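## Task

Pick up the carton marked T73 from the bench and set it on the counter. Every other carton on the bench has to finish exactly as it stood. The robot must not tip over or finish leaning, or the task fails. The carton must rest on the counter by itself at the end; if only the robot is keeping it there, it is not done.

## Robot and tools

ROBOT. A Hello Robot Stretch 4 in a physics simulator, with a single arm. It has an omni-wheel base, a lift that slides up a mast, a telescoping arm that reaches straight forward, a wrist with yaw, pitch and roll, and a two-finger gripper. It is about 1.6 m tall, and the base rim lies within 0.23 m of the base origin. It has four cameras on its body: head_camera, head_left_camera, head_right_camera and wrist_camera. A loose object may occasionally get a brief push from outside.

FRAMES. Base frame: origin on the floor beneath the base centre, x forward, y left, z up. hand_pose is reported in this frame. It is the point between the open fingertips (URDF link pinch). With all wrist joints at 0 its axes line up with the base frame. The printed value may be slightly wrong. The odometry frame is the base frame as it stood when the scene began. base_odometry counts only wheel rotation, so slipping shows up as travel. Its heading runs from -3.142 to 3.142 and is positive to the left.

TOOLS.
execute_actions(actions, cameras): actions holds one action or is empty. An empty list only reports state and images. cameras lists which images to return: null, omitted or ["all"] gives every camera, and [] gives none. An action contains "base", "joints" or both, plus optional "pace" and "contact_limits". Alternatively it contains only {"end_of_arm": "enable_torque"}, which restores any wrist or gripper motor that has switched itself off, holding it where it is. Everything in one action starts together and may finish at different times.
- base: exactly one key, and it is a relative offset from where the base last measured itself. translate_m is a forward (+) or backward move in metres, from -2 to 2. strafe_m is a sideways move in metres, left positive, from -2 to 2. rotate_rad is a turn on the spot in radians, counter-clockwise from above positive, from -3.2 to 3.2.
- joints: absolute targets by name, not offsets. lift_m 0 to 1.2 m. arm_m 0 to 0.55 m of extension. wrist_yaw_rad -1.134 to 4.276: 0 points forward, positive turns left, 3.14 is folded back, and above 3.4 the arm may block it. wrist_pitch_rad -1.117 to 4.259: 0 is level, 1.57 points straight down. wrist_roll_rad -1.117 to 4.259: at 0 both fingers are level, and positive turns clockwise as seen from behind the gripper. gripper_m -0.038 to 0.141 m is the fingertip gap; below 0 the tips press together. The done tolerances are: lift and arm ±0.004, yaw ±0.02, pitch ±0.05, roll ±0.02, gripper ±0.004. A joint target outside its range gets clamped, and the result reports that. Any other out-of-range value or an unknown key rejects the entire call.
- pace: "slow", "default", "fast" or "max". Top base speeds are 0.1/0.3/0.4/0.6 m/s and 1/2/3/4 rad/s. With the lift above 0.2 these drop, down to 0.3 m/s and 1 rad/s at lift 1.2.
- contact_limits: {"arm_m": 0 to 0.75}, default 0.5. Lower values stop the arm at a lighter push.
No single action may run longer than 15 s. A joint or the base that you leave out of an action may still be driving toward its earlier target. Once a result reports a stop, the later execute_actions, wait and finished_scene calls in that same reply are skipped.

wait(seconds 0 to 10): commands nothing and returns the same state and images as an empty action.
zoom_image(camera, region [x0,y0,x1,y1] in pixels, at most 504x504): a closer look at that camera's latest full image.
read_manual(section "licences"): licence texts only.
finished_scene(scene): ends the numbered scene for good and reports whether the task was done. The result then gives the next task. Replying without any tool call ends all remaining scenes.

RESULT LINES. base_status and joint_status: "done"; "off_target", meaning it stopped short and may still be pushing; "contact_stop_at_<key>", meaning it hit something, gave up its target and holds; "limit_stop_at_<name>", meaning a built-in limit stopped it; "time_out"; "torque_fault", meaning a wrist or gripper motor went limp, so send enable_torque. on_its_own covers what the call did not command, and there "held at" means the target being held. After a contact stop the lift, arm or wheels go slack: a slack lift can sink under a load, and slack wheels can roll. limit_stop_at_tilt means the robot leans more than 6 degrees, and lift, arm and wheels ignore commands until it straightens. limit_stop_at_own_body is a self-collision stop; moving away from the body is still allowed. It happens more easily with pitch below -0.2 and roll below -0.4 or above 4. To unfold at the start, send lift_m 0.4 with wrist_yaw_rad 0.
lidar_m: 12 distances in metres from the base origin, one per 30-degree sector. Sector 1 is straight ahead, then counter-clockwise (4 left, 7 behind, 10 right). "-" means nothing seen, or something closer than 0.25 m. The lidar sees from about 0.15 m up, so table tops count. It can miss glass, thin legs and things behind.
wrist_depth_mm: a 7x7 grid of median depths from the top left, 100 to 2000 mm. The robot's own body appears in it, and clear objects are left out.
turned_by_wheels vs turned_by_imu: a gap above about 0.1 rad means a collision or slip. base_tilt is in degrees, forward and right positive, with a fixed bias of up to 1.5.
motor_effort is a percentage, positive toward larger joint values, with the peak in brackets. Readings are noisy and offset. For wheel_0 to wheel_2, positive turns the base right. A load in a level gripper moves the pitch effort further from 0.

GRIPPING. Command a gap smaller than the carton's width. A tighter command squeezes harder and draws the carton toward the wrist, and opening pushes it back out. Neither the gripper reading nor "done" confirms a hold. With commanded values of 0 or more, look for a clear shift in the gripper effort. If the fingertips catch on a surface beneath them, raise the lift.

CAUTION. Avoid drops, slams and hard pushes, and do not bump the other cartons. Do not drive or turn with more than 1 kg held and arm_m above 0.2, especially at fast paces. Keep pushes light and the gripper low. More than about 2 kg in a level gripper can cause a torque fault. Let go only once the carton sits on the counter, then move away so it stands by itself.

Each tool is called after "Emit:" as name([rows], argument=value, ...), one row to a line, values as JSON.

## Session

Emit:
execute_actions(actions=[])

Scene clock: 0.00 s.
base_odometry: x=+0.000 y=+0.000 heading=+0.000 (m, m, rad; odometry frame)
turned_by_wheels: +0.000 (rad since the last result)
turned_by_imu: +0.000 (rad since the last result)
base_tilt: forward=-0.3 right=+0.4 (deg)
lidar_m: 0.74 0.77 1.07 2.64 0.98 0.69 0.66 0.69 1.75 1.64 1.86 1.40
base_status: not commanded
joint_positions: lift_m=+0.241 arm_m=-0.003 wrist_yaw_rad=+3.085 wrist_pitch_rad=-0.012 wrist_roll_rad=+0.001 gripper_m=+0.057
joint_status: not commanded
motor_effort: lift_m=+18 arm_m=+0 wrist_yaw_rad=+2 wrist_pitch_rad=-8 wrist_roll_rad=-3 gripper_m=-4 wheel_0=+0 wheel_1=+0 wheel_2=+0 (%)
hand_pose: x=-0.1147 y=+0.1035 z=+0.4231 quat_wxyz=(+0.028, +0.006, +0.001, +1.000) (m; base frame)
wrist_depth_mm: - 141 842 854 854 854 854 / - 127 1160 1366 1397 1336 - / - 130 190 - - - - / 140 142 - - - - - / 1060 1255 1336 - 1366 1618 - / 778 809 195 809 193 831 831 / 798 798 798 121 809 831 820
pictures: head_camera, head_left_camera, head_right_camera, wrist_camera
Images, in order (width x height): head_camera 420x560, head_left_camera 420x672, head_right_camera 420x672, wrist_camera 616x392.

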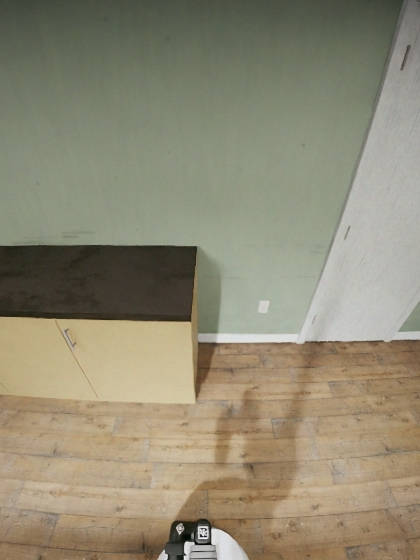

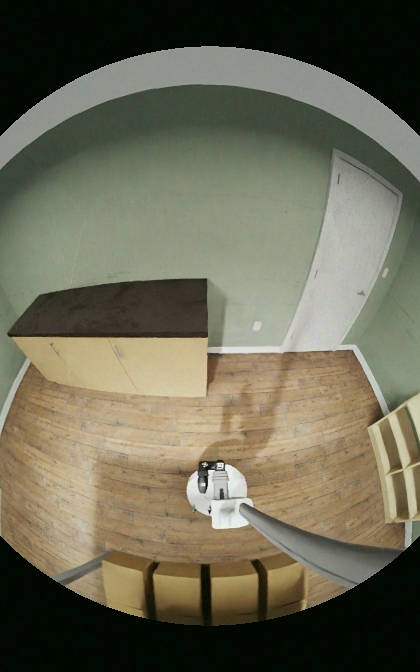

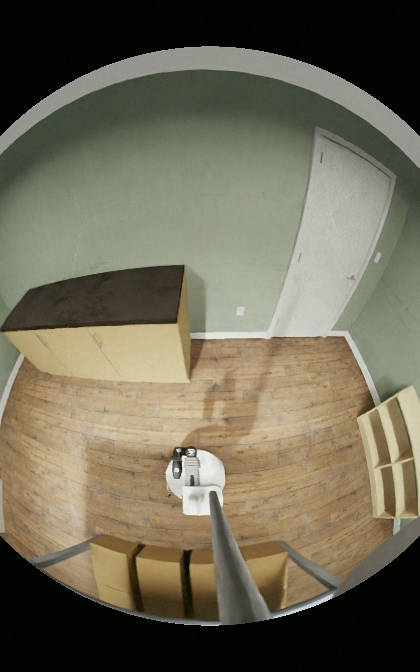

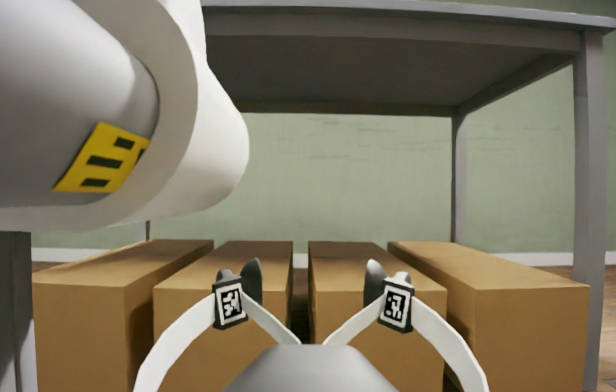

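Emit:
execute_actions([
  {"base":{"strafe_m":-1.07},"pace":"fast"},
], cameras=[])

Emit:
execute_actions([
  {"base":{"translate_m":-1.2},"joints":{"lift_m":1.05,"wrist_yaw_rad":0,"wrist_pitch_rad":0.5,"gripper_m":0.115},"pace":"fast"},
], cameras=["head_left_camera"])

Scene clock: 5.03 s.
base_odometry: x=+0.000 y=-1.070 heading=+0.000 (m, m, rad; odometry frame)
turned_by_wheels: +0.000 (rad since the last result)
turned_by_imu: +0.001 (rad since the last result)
base_tilt: forward=-0.2 right=+0.4 (deg)
lidar_m: 1.31 1.40 1.32 3.55 0.95 0.78 2.35 0.83 0.61 0.56 0.60 1.36
base_status: done
joint_positions: lift_m=+0.241 arm_m=-0.003 wrist_yaw_rad=+3.085 wrist_pitch_rad=-0.012 wrist_roll_rad=+0.001 gripper_m=+0.057
joint_status: not commanded
motor_effort: lift_m=+18(18) arm_m=+0(0) wrist_yaw_rad=+2(3) wrist_pitch_rad=-6(7) wrist_roll_rad=-3(0) gripper_m=-2(2) wheel_0=+0(9) wheel_1=+0(12) wheel_2=+0(3) (%)
hand_pose: x=-0.1147 y=+0.1035 z=+0.4231 quat_wxyz=(+0.028, +0.006, +0.001, +1.000) (m; base frame)
wrist_depth_mm: - 141 - - - 854 866 / - 127 - - 1618 1182 1281 / - 129 190 - - - - / 139 142 - - - - - / 1078 - - - 1661 1138 1366 / 1098 1537 194 1576 193 842 820 / 976 991 1078 121 1042 820 831
pictures: none
No camera images: the call's "cameras" was empty. Leave "cameras" out to get every camera's image.

Scene clock: 9.40 s.
base_odometry: x=-1.200 y=-1.070 heading=+0.000 (m, m, rad; odometry frame)
turned_by_wheels: +0.000 (rad since the last result)
turned_by_imu: +0.000 (rad since the last result)
base_tilt: forward=-0.3 right=+0.4 (deg)
lidar_m: 2.50 0.58 0.43 0.39 0.43 1.23 1.15 1.23 0.99 0.76 0.61 0.83
base_status: done
joint_positions: lift_m=+1.050 arm_m=-0.003 wrist_yaw_rad=+0.000 wrist_pitch_rad=+0.502 wrist_roll_rad=+0.001 gripper_m=+0.115
joint_status: all done
motor_effort: lift_m=+21(26) arm_m=+0(0) wrist_yaw_rad=+1(2) wrist_pitch_rad=-6(6) wrist_roll_rad=-1(0) gripper_m=-2(8) wheel_0=+1(4) wheel_1=+0(6) wheel_2=+1(10) (%)
hand_pose: x=+0.4213 y=-0.0874 z=+1.0892 quat_wxyz=(+0.969, +0.001, +0.248, +0.000) (m; base frame)
wrist_depth_mm: - - - - - - 1397 / 1756 - - - - - 1366 / 1863 - - - - - 1336 / - - - - - 1661 1205 / 1863 1983 1921 - 1921 1308 1008 / 1618 1576 215 1661 1499 1118 831 / 1366 1397 1464 122 1430 1025 831
pictures: head_left_camera
Images, in order (width x height): head_left_camera 420x672.

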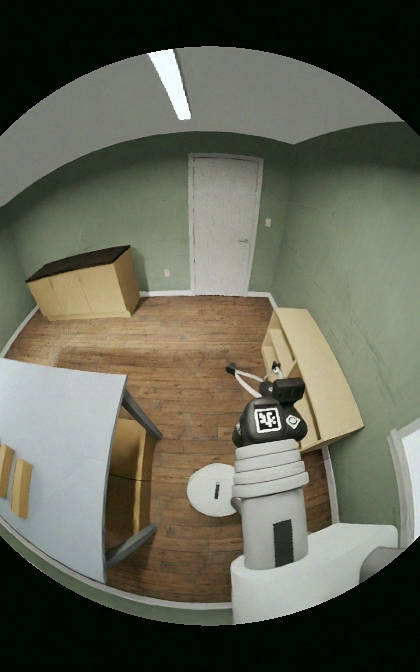

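Emit:
execute_actions([
  {"base":{"translate_m":-0.8},"pace":"fast"},
], cameras=[])

Emit:
execute_actions([
  {"base":{"strafe_m":1.25},"pace":"fast"},
], cameras=["head_camera","wrist_camera"])

Emit:
zoom_image(camera="head_camera", region=[40,290,340,390])

Scene clock: 14.90 s.
base_odometry: x=-2.000 y=-1.070 heading=+0.000 (m, m, rad; odometry frame)
turned_by_wheels: +0.000 (rad since the last result)
turned_by_imu: -0.001 (rad since the last result)
base_tilt: forward=-0.3 right=+0.4 (deg)
lidar_m: 3.32 0.58 0.57 1.45 0.53 0.39 0.38 0.40 0.59 0.89 0.96 1.13
base_status: done
joint_positions: lift_m=+1.050 arm_m=-0.003 wrist_yaw_rad=+0.000 wrist_pitch_rad=+0.502 wrist_roll_rad=+0.001 gripper_m=+0.115
joint_status: not commanded
motor_effort: lift_m=+21(21) arm_m=+0(0) wrist_yaw_rad=+1(1) wrist_pitch_rad=-5(3) wrist_roll_rad=-2(0) gripper_m=+1(1) wheel_0=+1(7) wheel_1=+1(4) wheel_2=-1(4) (%)
hand_pose: x=+0.4213 y=-0.0874 z=+1.0892 quat_wxyz=(+0.969, +0.001, +0.248, +0.000) (m; base frame)
wrist_depth_mm: - - - - - - 1397 / - - - - - - 1308 / 904 1060 - - - 1756 1336 / 750 - - - - 1336 1255 / 1983 1863 1921 1921 1863 1336 1008 / 1255 1281 216 1618 1537 1042 1008 / 1098 1118 1430 123 1464 1160 1118
pictures: none
No camera images: the call's "cameras" was empty. Leave "cameras" out to get every camera's image.

Scene clock: 19.93 s.
base_odometry: x=-2.000 y=+0.180 heading=+0.000 (m, m, rad; odometry frame)
turned_by_wheels: +0.000 (rad since the last result)
turned_by_imu: -0.004 (rad since the last result)
base_tilt: forward=-0.2 right=+0.4 (deg)
lidar_m: 0.36 0.41 0.56 1.39 0.50 0.37 0.34 0.38 0.57 1.59 0.53 0.39
base_status: done
joint_positions: lift_m=+1.050 arm_m=-0.003 wrist_yaw_rad=+0.000 wrist_pitch_rad=+0.502 wrist_roll_rad=+0.001 gripper_m=+0.115
joint_status: not commanded
motor_effort: lift_m=+20(21) arm_m=+1(0) wrist_yaw_rad=+1(1) wrist_pitch_rad=-6(7) wrist_roll_rad=-1(2) gripper_m=-1(3) wheel_0=+2(8) wheel_1=+1(7) wheel_2=+0(2) (%)
hand_pose: x=+0.4213 y=-0.0874 z=+1.0893 quat_wxyz=(+0.969, +0.001, +0.248, +0.000) (m; base frame)
wrist_depth_mm: - - - - - - - / - - - - - - - / 917 904 891 878 891 917 904 / 580 615 627 634 634 634 603 / 473 452 517 473 508 484 466 / 424 397 215 394 407 384 413 / 370 366 377 123 379 364 373
pictures: head_camera, wrist_camera
Images, in order (width x height): head_camera 420x560, wrist_camera 616x392.

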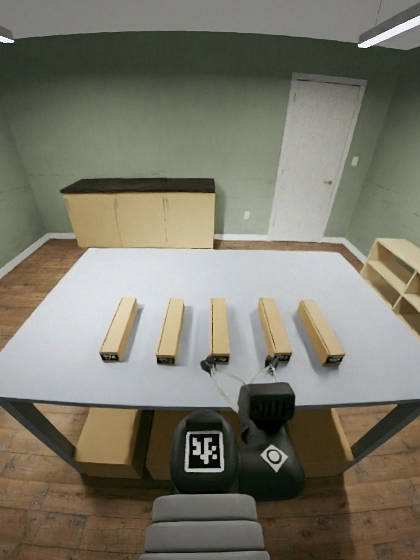

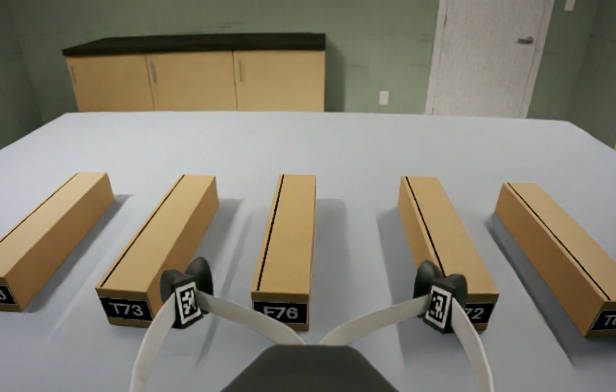

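Region (40, 290, 340, 390) of head_camera's 420x560 image, scaled by 1.680, with more detail than that image has.

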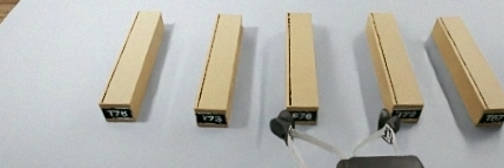

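Emit:
execute_actions([
  {"base":{"strafe_m":0.2},"joints":{"lift_m":1.08,"arm_m":0.3,"wrist_pitch_rad":0.8}},
], cameras=["wrist_camera"])

Scene clock: 23.60 s.
base_odometry: x=-2.000 y=+0.380 heading=+0.000 (m, m, rad; odometry frame)
turned_by_wheels: +0.000 (rad since the last result)
turned_by_imu: -0.002 (rad since the last result)
base_tilt: forward=-0.1 right=+0.4 (deg)
lidar_m: 0.37 0.38 0.55 1.38 0.51 0.35 0.35 0.38 0.57 1.61 0.57 0.40
base_status: done
joint_positions: lift_m=+1.080 arm_m=+0.298 wrist_yaw_rad=+0.000 wrist_pitch_rad=+0.801 wrist_roll_rad=+0.001 gripper_m=+0.115
joint_status: all done
motor_effort: lift_m=+20(24) arm_m=+10(13) wrist_yaw_rad=+1(1) wrist_pitch_rad=-4(5) wrist_roll_rad=-1(1) gripper_m=-3(2) wheel_0=+0(8) wheel_1=-2(9) wheel_2=+0(5) (%)
hand_pose: x=+0.6699 y=-0.0874 z=+1.0507 quat_wxyz=(+0.921, +0.001, +0.390, +0.000) (m; base frame)
wrist_depth_mm: - - - - - - - / 654 634 640 627 634 634 647 / 535 535 525 525 521 525 525 / 459 459 459 459 455 455 455 / 397 340 399 340 399 340 397 / 336 301 215 294 340 291 304 / 268 274 327 123 324 267 265
pictures: wrist_camera
Images, in order (width x height): wrist_camera 616x392.

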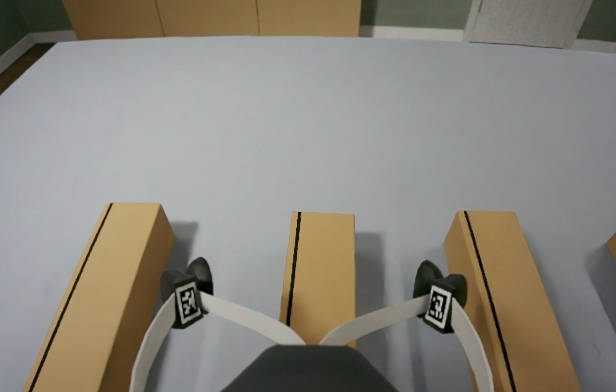

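Emit:
execute_actions([
  {"base":{"strafe_m":-0.01},"joints":{"lift_m":0.98}},
], cameras=["wrist_camera"])

Emit:
execute_actions([
  {"joints":{"gripper_m":0.0}},
], cameras=[])

Emit:
execute_actions([
  {"joints":{"lift_m":1.1}},
], cameras=["wrist_camera"])

Scene clock: 26.43 s.
base_odometry: x=-2.000 y=+0.370 heading=+0.000 (m, m, rad; odometry frame)
turned_by_wheels: +0.000 (rad since the last result)
turned_by_imu: -0.001 (rad since the last result)
base_tilt: forward=-0.3 right=+0.5 (deg)
lidar_m: 0.37 0.38 0.53 1.39 0.50 0.37 0.33 0.36 0.56 1.59 0.56 0.41
base_status: done
joint_positions: lift_m=+0.980 arm_m=+0.298 wrist_yaw_rad=+0.000 wrist_pitch_rad=+0.801 wrist_roll_rad=+0.001 gripper_m=+0.115
joint_status: all done
motor_effort: lift_m=+14(24) arm_m=+10(9) wrist_yaw_rad=+2(1) wrist_pitch_rad=-3(5) wrist_roll_rad=-2(3) gripper_m=+0(2) wheel_0=-2(5) wheel_1=+0(7) wheel_2=-1(2) (%)
hand_pose: x=+0.6699 y=-0.0874 z=+0.9512 quat_wxyz=(+0.921, +0.001, +0.390, +0.000) (m; base frame)
wrist_depth_mm: 559 554 539 535 544 554 544 / 455 452 442 445 439 449 449 / 286 359 373 281 368 359 366 / 251 307 320 241 319 279 241 / 225 279 281 213 279 266 210 / 224 249 195 190 239 231 195 / 221 224 220 123 229 218 -
pictures: wrist_camera
Images, in order (width x height): wrist_camera 616x392.

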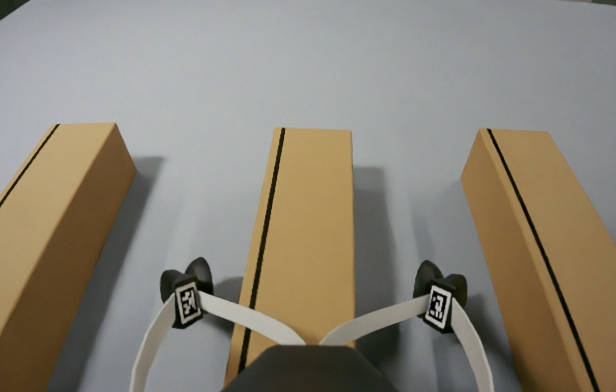

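Scene clock: 28.43 s.
base_odometry: x=-2.000 y=+0.370 heading=+0.000 (m, m, rad; odometry frame)
turned_by_wheels: +0.000 (rad since the last result)
turned_by_imu: -0.001 (rad since the last result)
base_tilt: forward=-0.2 right=+0.5 (deg)
lidar_m: 0.37 0.41 0.57 1.38 0.52 0.36 0.35 0.39 0.55 1.59 0.55 0.41
base_status: not commanded
joint_positions: lift_m=+0.980 arm_m=+0.298 wrist_yaw_rad=+0.000 wrist_pitch_rad=+0.801 wrist_roll_rad=+0.001 gripper_m=+0.001
joint_status: all done
motor_effort: lift_m=+14(15) arm_m=+10(9) wrist_yaw_rad=+1(1) wrist_pitch_rad=-5(3) wrist_roll_rad=+1(2) gripper_m=-31(35) wheel_0=-2(2) wheel_1=+0(0) wheel_2=+0(1) (%)
hand_pose: x=+0.6699 y=-0.0874 z=+0.9512 quat_wxyz=(+0.921, +0.001, +0.390, +0.000) (m; base frame)
wrist_depth_mm: 549 549 544 539 539 544 544 / 455 449 442 439 442 442 449 / 285 359 373 259 370 351 366 / 250 306 320 224 320 281 240 / 226 279 283 198 279 266 210 / 223 250 185 176 180 233 195 / 222 222 224 135 223 213 -
pictures: none
No camera images: the call's "cameras" was empty. Leave "cameras" out to get every camera's image.

Scene clock: 29.97 s.
base_odometry: x=-2.000 y=+0.370 heading=+0.000 (m, m, rad; odometry frame)
turned_by_wheels: +0.000 (rad since the last result)
turned_by_imu: +0.000 (rad since the last result)
base_tilt: forward=-0.3 right=+0.5 (deg)
lidar_m: 0.37 0.39 0.55 1.40 0.50 0.38 0.35 0.38 0.56 1.60 0.56 0.39
base_status: not commanded
joint_positions: lift_m=+1.100 arm_m=+0.298 wrist_yaw_rad=+0.000 wrist_pitch_rad=+0.802 wrist_roll_rad=+0.001 gripper_m=+0.001
joint_status: all done
motor_effort: lift_m=+21(23) arm_m=+9(9) wrist_yaw_rad=+2(1) wrist_pitch_rad=-6(5) wrist_roll_rad=+0(1) gripper_m=-31(31) wheel_0=-2(2) wheel_1=+0(0) wheel_2=+0(0) (%)
hand_pose: x=+0.6699 y=-0.0874 z=+1.0707 quat_wxyz=(+0.921, +0.001, +0.390, +0.000) (m; base frame)
wrist_depth_mm: - - - - - - - / 691 676 676 668 668 676 661 / 564 564 564 259 559 559 564 / 484 484 484 224 477 477 480 / 424 364 424 197 415 362 418 / 366 322 183 176 180 314 370 / 289 300 340 135 338 278 330
pictures: wrist_camera
Images, in order (width x height): wrist_camera 616x392.

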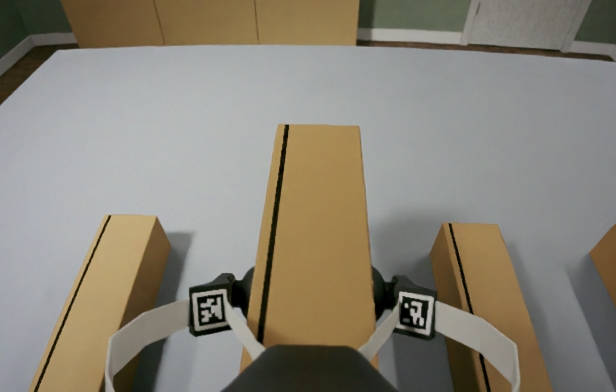

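Emit:
execute_actions([
  {"joints":{"arm_m":0.0,"lift_m":1.15},"base":{"strafe_m":-1.47},"pace":"fast"},
], cameras=[])

Emit:
execute_actions([
  {"base":{"translate_m":2.0},"joints":{"lift_m":1.05},"pace":"fast"},
], cameras=[])

Emit:
execute_actions([
  {"base":{"strafe_m":1.5},"joints":{"arm_m":0.1},"pace":"fast"},
], cameras=[])

Emit:
execute_actions([
  {"base":{"translate_m":0.3},"joints":{"arm_m":0.32}},
], cameras=["head_camera","wrist_camera"])

Scene clock: 37.50 s.
base_odometry: x=-2.000 y=-1.100 heading=+0.000 (m, m, rad; odometry frame)
turned_by_wheels: +0.000 (rad since the last result)
turned_by_imu: +0.002 (rad since the last result)
base_tilt: forward=-0.4 right=+0.4 (deg)
lidar_m: 0.43 0.63 0.57 1.44 0.53 0.39 0.37 0.39 0.60 0.89 0.94 1.13
base_status: done
joint_positions: lift_m=+1.150 arm_m=+0.002 wrist_yaw_rad=+0.000 wrist_pitch_rad=+0.802 wrist_roll_rad=+0.001 gripper_m=+0.001
joint_status: all done
motor_effort: lift_m=+20(23) arm_m=-9(12) wrist_yaw_rad=+3(1) wrist_pitch_rad=-5(6) wrist_roll_rad=+0(1) gripper_m=-31(31) wheel_0=+1(10) wheel_1=+2(8) wheel_2=+0(2) (%)
hand_pose: x=+0.3731 y=-0.0874 z=+1.1207 quat_wxyz=(+0.921, +0.001, +0.390, +0.000) (m; base frame)
wrist_depth_mm: 946 - - - - 1618 1366 / 809 - - - - 1366 1281 / 1983 - - 260 1921 1160 1098 / 1430 1430 1863 225 1708 1118 1025 / 1281 1336 1576 198 1576 1255 1229 / 1098 1138 185 176 180 1397 1255 / 1008 1138 1281 135 1281 1229 1229
pictures: none
No camera images: the call's "cameras" was empty. Leave "cameras" out to get every camera's image.

Scene clock: 45.33 s.
base_odometry: x=+0.000 y=-1.099 heading=+0.000 (m, m, rad; odometry frame)
turned_by_wheels: +0.000 (rad since the last result)
turned_by_imu: -0.005 (rad since the last result)
base_tilt: forward=-0.2 right=+0.4 (deg)
lidar_m: 0.41 1.39 1.37 3.54 0.98 0.81 2.38 0.81 0.60 0.55 0.59 1.35
base_status: done
joint_positions: lift_m=+1.050 arm_m=+0.002 wrist_yaw_rad=+0.000 wrist_pitch_rad=+0.802 wrist_roll_rad=+0.001 gripper_m=+0.001
joint_status: all done
motor_effort: lift_m=+15(18) arm_m=-9(10) wrist_yaw_rad=+2(2) wrist_pitch_rad=-6(7) wrist_roll_rad=+0(1) gripper_m=-32(32) wheel_0=+1(7) wheel_1=+0(4) wheel_2=+0(8) (%)
hand_pose: x=+0.3731 y=-0.0874 z=+1.0211 quat_wxyz=(+0.921, +0.001, +0.390, +0.000) (m; base frame)
wrist_depth_mm: 1138 1118 1138 1118 1078 1042 1042 / 1281 1229 1205 1205 1205 1205 1182 / 1464 1397 1397 260 1397 1366 1281 / 1618 1576 1618 225 1537 1537 1308 / 1430 1464 1464 198 1499 1430 1308 / 1281 1308 183 176 179 1308 1255 / 1182 1160 1182 135 1160 1138 1182
pictures: none
No camera images: the call's "cameras" was empty. Leave "cameras" out to get every camera's image.

Scene clock: 51.10 s.
base_odometry: x=-0.001 y=+0.401 heading=+0.000 (m, m, rad; odometry frame)
turned_by_wheels: +0.000 (rad since the last result)
turned_by_imu: -0.005 (rad since the last result)
base_tilt: forward=-0.3 right=+0.4 (deg)
lidar_m: 0.30 0.78 1.08 2.24 2.10 0.68 0.66 0.69 0.99 2.04 1.90 0.33
base_status: done
joint_positions: lift_m=+1.050 arm_m=+0.098 wrist_yaw_rad=+0.000 wrist_pitch_rad=+0.802 wrist_roll_rad=+0.001 gripper_m=+0.001
joint_status: all done
motor_effort: lift_m=+16(16) arm_m=+9(11) wrist_yaw_rad=+1(2) wrist_pitch_rad=-5(6) wrist_roll_rad=-1(2) gripper_m=-32(32) wheel_0=+1(8) wheel_1=-1(9) wheel_2=-1(2) (%)
hand_pose: x=+0.4699 y=-0.0874 z=+1.0210 quat_wxyz=(+0.921, +0.001, +0.390, +0.000) (m; base frame)
wrist_depth_mm: 732 732 715 715 715 991 991 / 597 597 585 574 580 1078 1098 / 539 535 525 259 521 517 1205 / 668 661 634 224 634 1430 1464 / 809 798 750 198 723 1464 1430 / 1025 931 183 176 180 1281 1255 / 1182 1160 1160 135 1160 1118 1138
pictures: none
No camera images: the call's "cameras" was empty. Leave "cameras" out to get every camera's image.

Scene clock: 53.57 s.
base_odometry: x=+0.299 y=+0.401 heading=+0.000 (m, m, rad; odometry frame)
turned_by_wheels: +0.000 (rad since the last result)
turned_by_imu: -0.001 (rad since the last result)
base_tilt: forward=-0.3 right=+0.4 (deg)
lidar_m: 0.43 0.46 0.65 2.24 2.23 1.00 0.96 1.04 1.44 2.06 1.53 0.47
base_status: done
joint_positions: lift_m=+1.050 arm_m=+0.318 wrist_yaw_rad=+0.000 wrist_pitch_rad=+0.802 wrist_roll_rad=+0.001 gripper_m=+0.001
joint_status: all done
motor_effort: lift_m=+16(16) arm_m=+10(10) wrist_yaw_rad=+2(2) wrist_pitch_rad=-5(6) wrist_roll_rad=+0(2) gripper_m=-31(30) wheel_0=-1(3) wheel_1=+0(2) wheel_2=+0(10) (%)
hand_pose: x=+0.6899 y=-0.0874 z=+1.0210 quat_wxyz=(+0.921, +0.001, +0.390, +0.000) (m; base frame)
wrist_depth_mm: 525 521 521 512 504 500 496 / 574 564 559 554 549 544 549 / 492 492 484 259 488 488 627 / 421 424 415 225 415 418 683 / 368 373 368 198 368 368 368 / 327 327 183 177 180 327 324 / 298 293 294 135 294 287 294
pictures: head_camera, wrist_camera
Images, in order (width x height): head_camera 420x560, wrist_camera 616x392.

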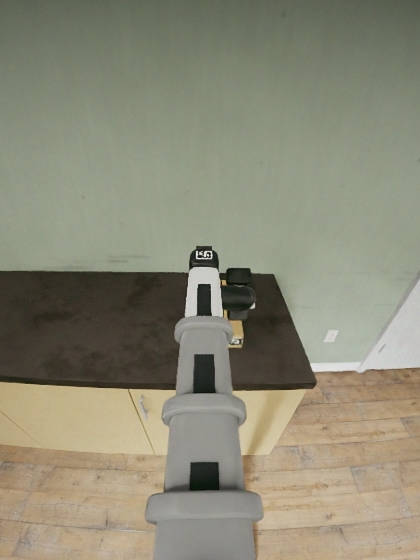

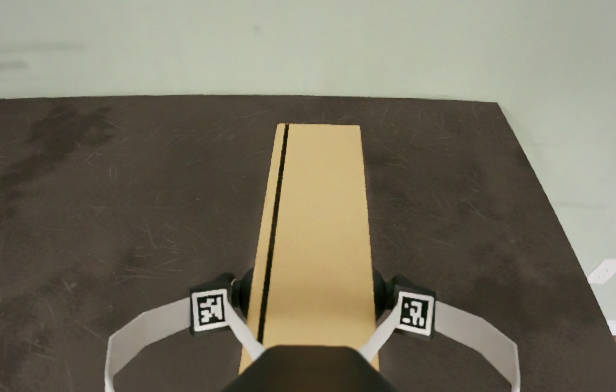

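Emit:
execute_actions([
  {"joints":{"lift_m":0.973},"pace":"slow"},
], cameras=[])

Emit:
execute_actions([
  {"joints":{"gripper_m":0.11}},
], cameras=[])

Emit:
execute_actions([
  {"joints":{"lift_m":1.1}},
], cameras=["head_camera","wrist_camera"])

Scene clock: 56.57 s.
base_odometry: x=+0.299 y=+0.401 heading=+0.000 (m, m, rad; odometry frame)
turned_by_wheels: +0.000 (rad since the last result)
turned_by_imu: -0.001 (rad since the last result)
base_tilt: forward=-0.3 right=+0.5 (deg)
lidar_m: 0.45 0.48 0.65 2.20 2.23 0.98 0.95 1.04 1.44 2.07 1.52 0.48
base_status: not commanded
joint_positions: lift_m=+0.973 arm_m=+0.318 wrist_yaw_rad=+0.000 wrist_pitch_rad=+0.802 wrist_roll_rad=+0.001 gripper_m=+0.001
joint_status: all done
motor_effort: lift_m=+14(19) arm_m=+10(10) wrist_yaw_rad=+2(2) wrist_pitch_rad=-5(5) wrist_roll_rad=-1(2) gripper_m=-30(30) wheel_0=-1(1) wheel_1=+0(0) wheel_2=+0(0) (%)
hand_pose: x=+0.6899 y=-0.0874 z=+0.9442 quat_wxyz=(+0.921, +0.001, +0.390, +0.000) (m; base frame)
wrist_depth_mm: 525 512 508 500 504 500 488 / 449 442 433 436 439 436 530 / 370 368 366 260 362 366 362 / 317 319 317 224 315 312 312 / 277 278 277 198 277 276 274 / 244 246 184 176 179 246 243 / 224 220 220 135 220 214 221
pictures: none
No camera images: the call's "cameras" was empty. Leave "cameras" out to get every camera's image.

Scene clock: 58.50 s.
base_odometry: x=+0.299 y=+0.401 heading=+0.000 (m, m, rad; odometry frame)
turned_by_wheels: +0.000 (rad since the last result)
turned_by_imu: -0.001 (rad since the last result)
base_tilt: forward=-0.4 right=+0.4 (deg)
lidar_m: 0.43 0.48 0.63 2.22 2.23 1.00 0.96 1.05 1.44 2.07 1.52 0.48
base_status: not commanded
joint_positions: lift_m=+0.973 arm_m=+0.318 wrist_yaw_rad=+0.000 wrist_pitch_rad=+0.801 wrist_roll_rad=+0.001 gripper_m=+0.110
joint_status: all done
motor_effort: lift_m=+14(15) arm_m=+10(9) wrist_yaw_rad=+1(1) wrist_pitch_rad=-4(5) wrist_roll_rad=-3(0) gripper_m=+0(31) wheel_0=-1(1) wheel_1=+0(0) wheel_2=+0(0) (%)
hand_pose: x=+0.6900 y=-0.0874 z=+0.9443 quat_wxyz=(+0.921, +0.001, +0.390, +0.000) (m; base frame)
wrist_depth_mm: 521 512 508 504 500 496 492 / 455 445 442 439 439 439 535 / 370 370 366 276 366 366 368 / 315 315 317 238 315 314 314 / 277 279 278 209 277 277 273 / 245 246 195 186 195 239 243 / 223 220 222 122 221 219 223
pictures: none
No camera images: the call's "cameras" was empty. Leave "cameras" out to get every camera's image.

Scene clock: 60.10 s.
base_odometry: x=+0.299 y=+0.401 heading=+0.000 (m, m, rad; odometry frame)
turned_by_wheels: +0.000 (rad since the last result)
turned_by_imu: +0.000 (rad since the last result)
base_tilt: forward=-0.3 right=+0.4 (deg)
lidar_m: 0.43 0.47 0.63 2.25 2.25 1.00 0.95 1.03 1.43 2.08 1.50 0.46
base_status: not commanded
joint_positions: lift_m=+1.100 arm_m=+0.318 wrist_yaw_rad=+0.000 wrist_pitch_rad=+0.801 wrist_roll_rad=+0.001 gripper_m=+0.110
joint_status: all done
motor_effort: lift_m=+21(23) arm_m=+9(9) wrist_yaw_rad=+2(2) wrist_pitch_rad=-5(3) wrist_roll_rad=-1(2) gripper_m=-1(1) wheel_0=-1(1) wheel_1=+0(0) wheel_2=+0(0) (%)
hand_pose: x=+0.6900 y=-0.0874 z=+1.0707 quat_wxyz=(+0.921, +0.001, +0.390, +0.000) (m; base frame)
wrist_depth_mm: 525 517 521 512 508 504 496 / 580 580 580 580 564 554 544 / 574 569 574 564 559 585 621 / 488 484 484 484 488 488 723 / 430 427 430 368 430 427 831 / 379 379 216 322 364 373 384 / 345 340 349 122 351 338 343
pictures: head_camera, wrist_camera
Images, in order (width x height): head_camera 420x560, wrist_camera 616x392.

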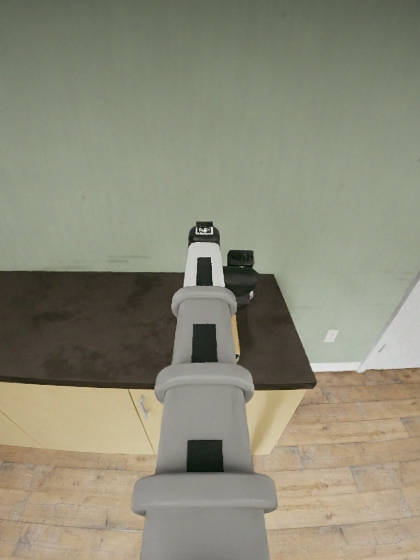

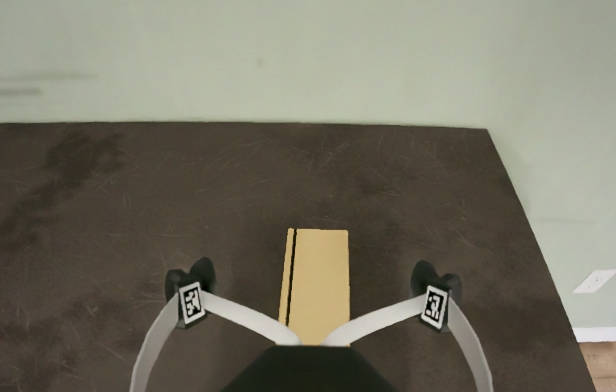

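Emit:
finished_scene(scene=2)

The scene is finished: the task was done.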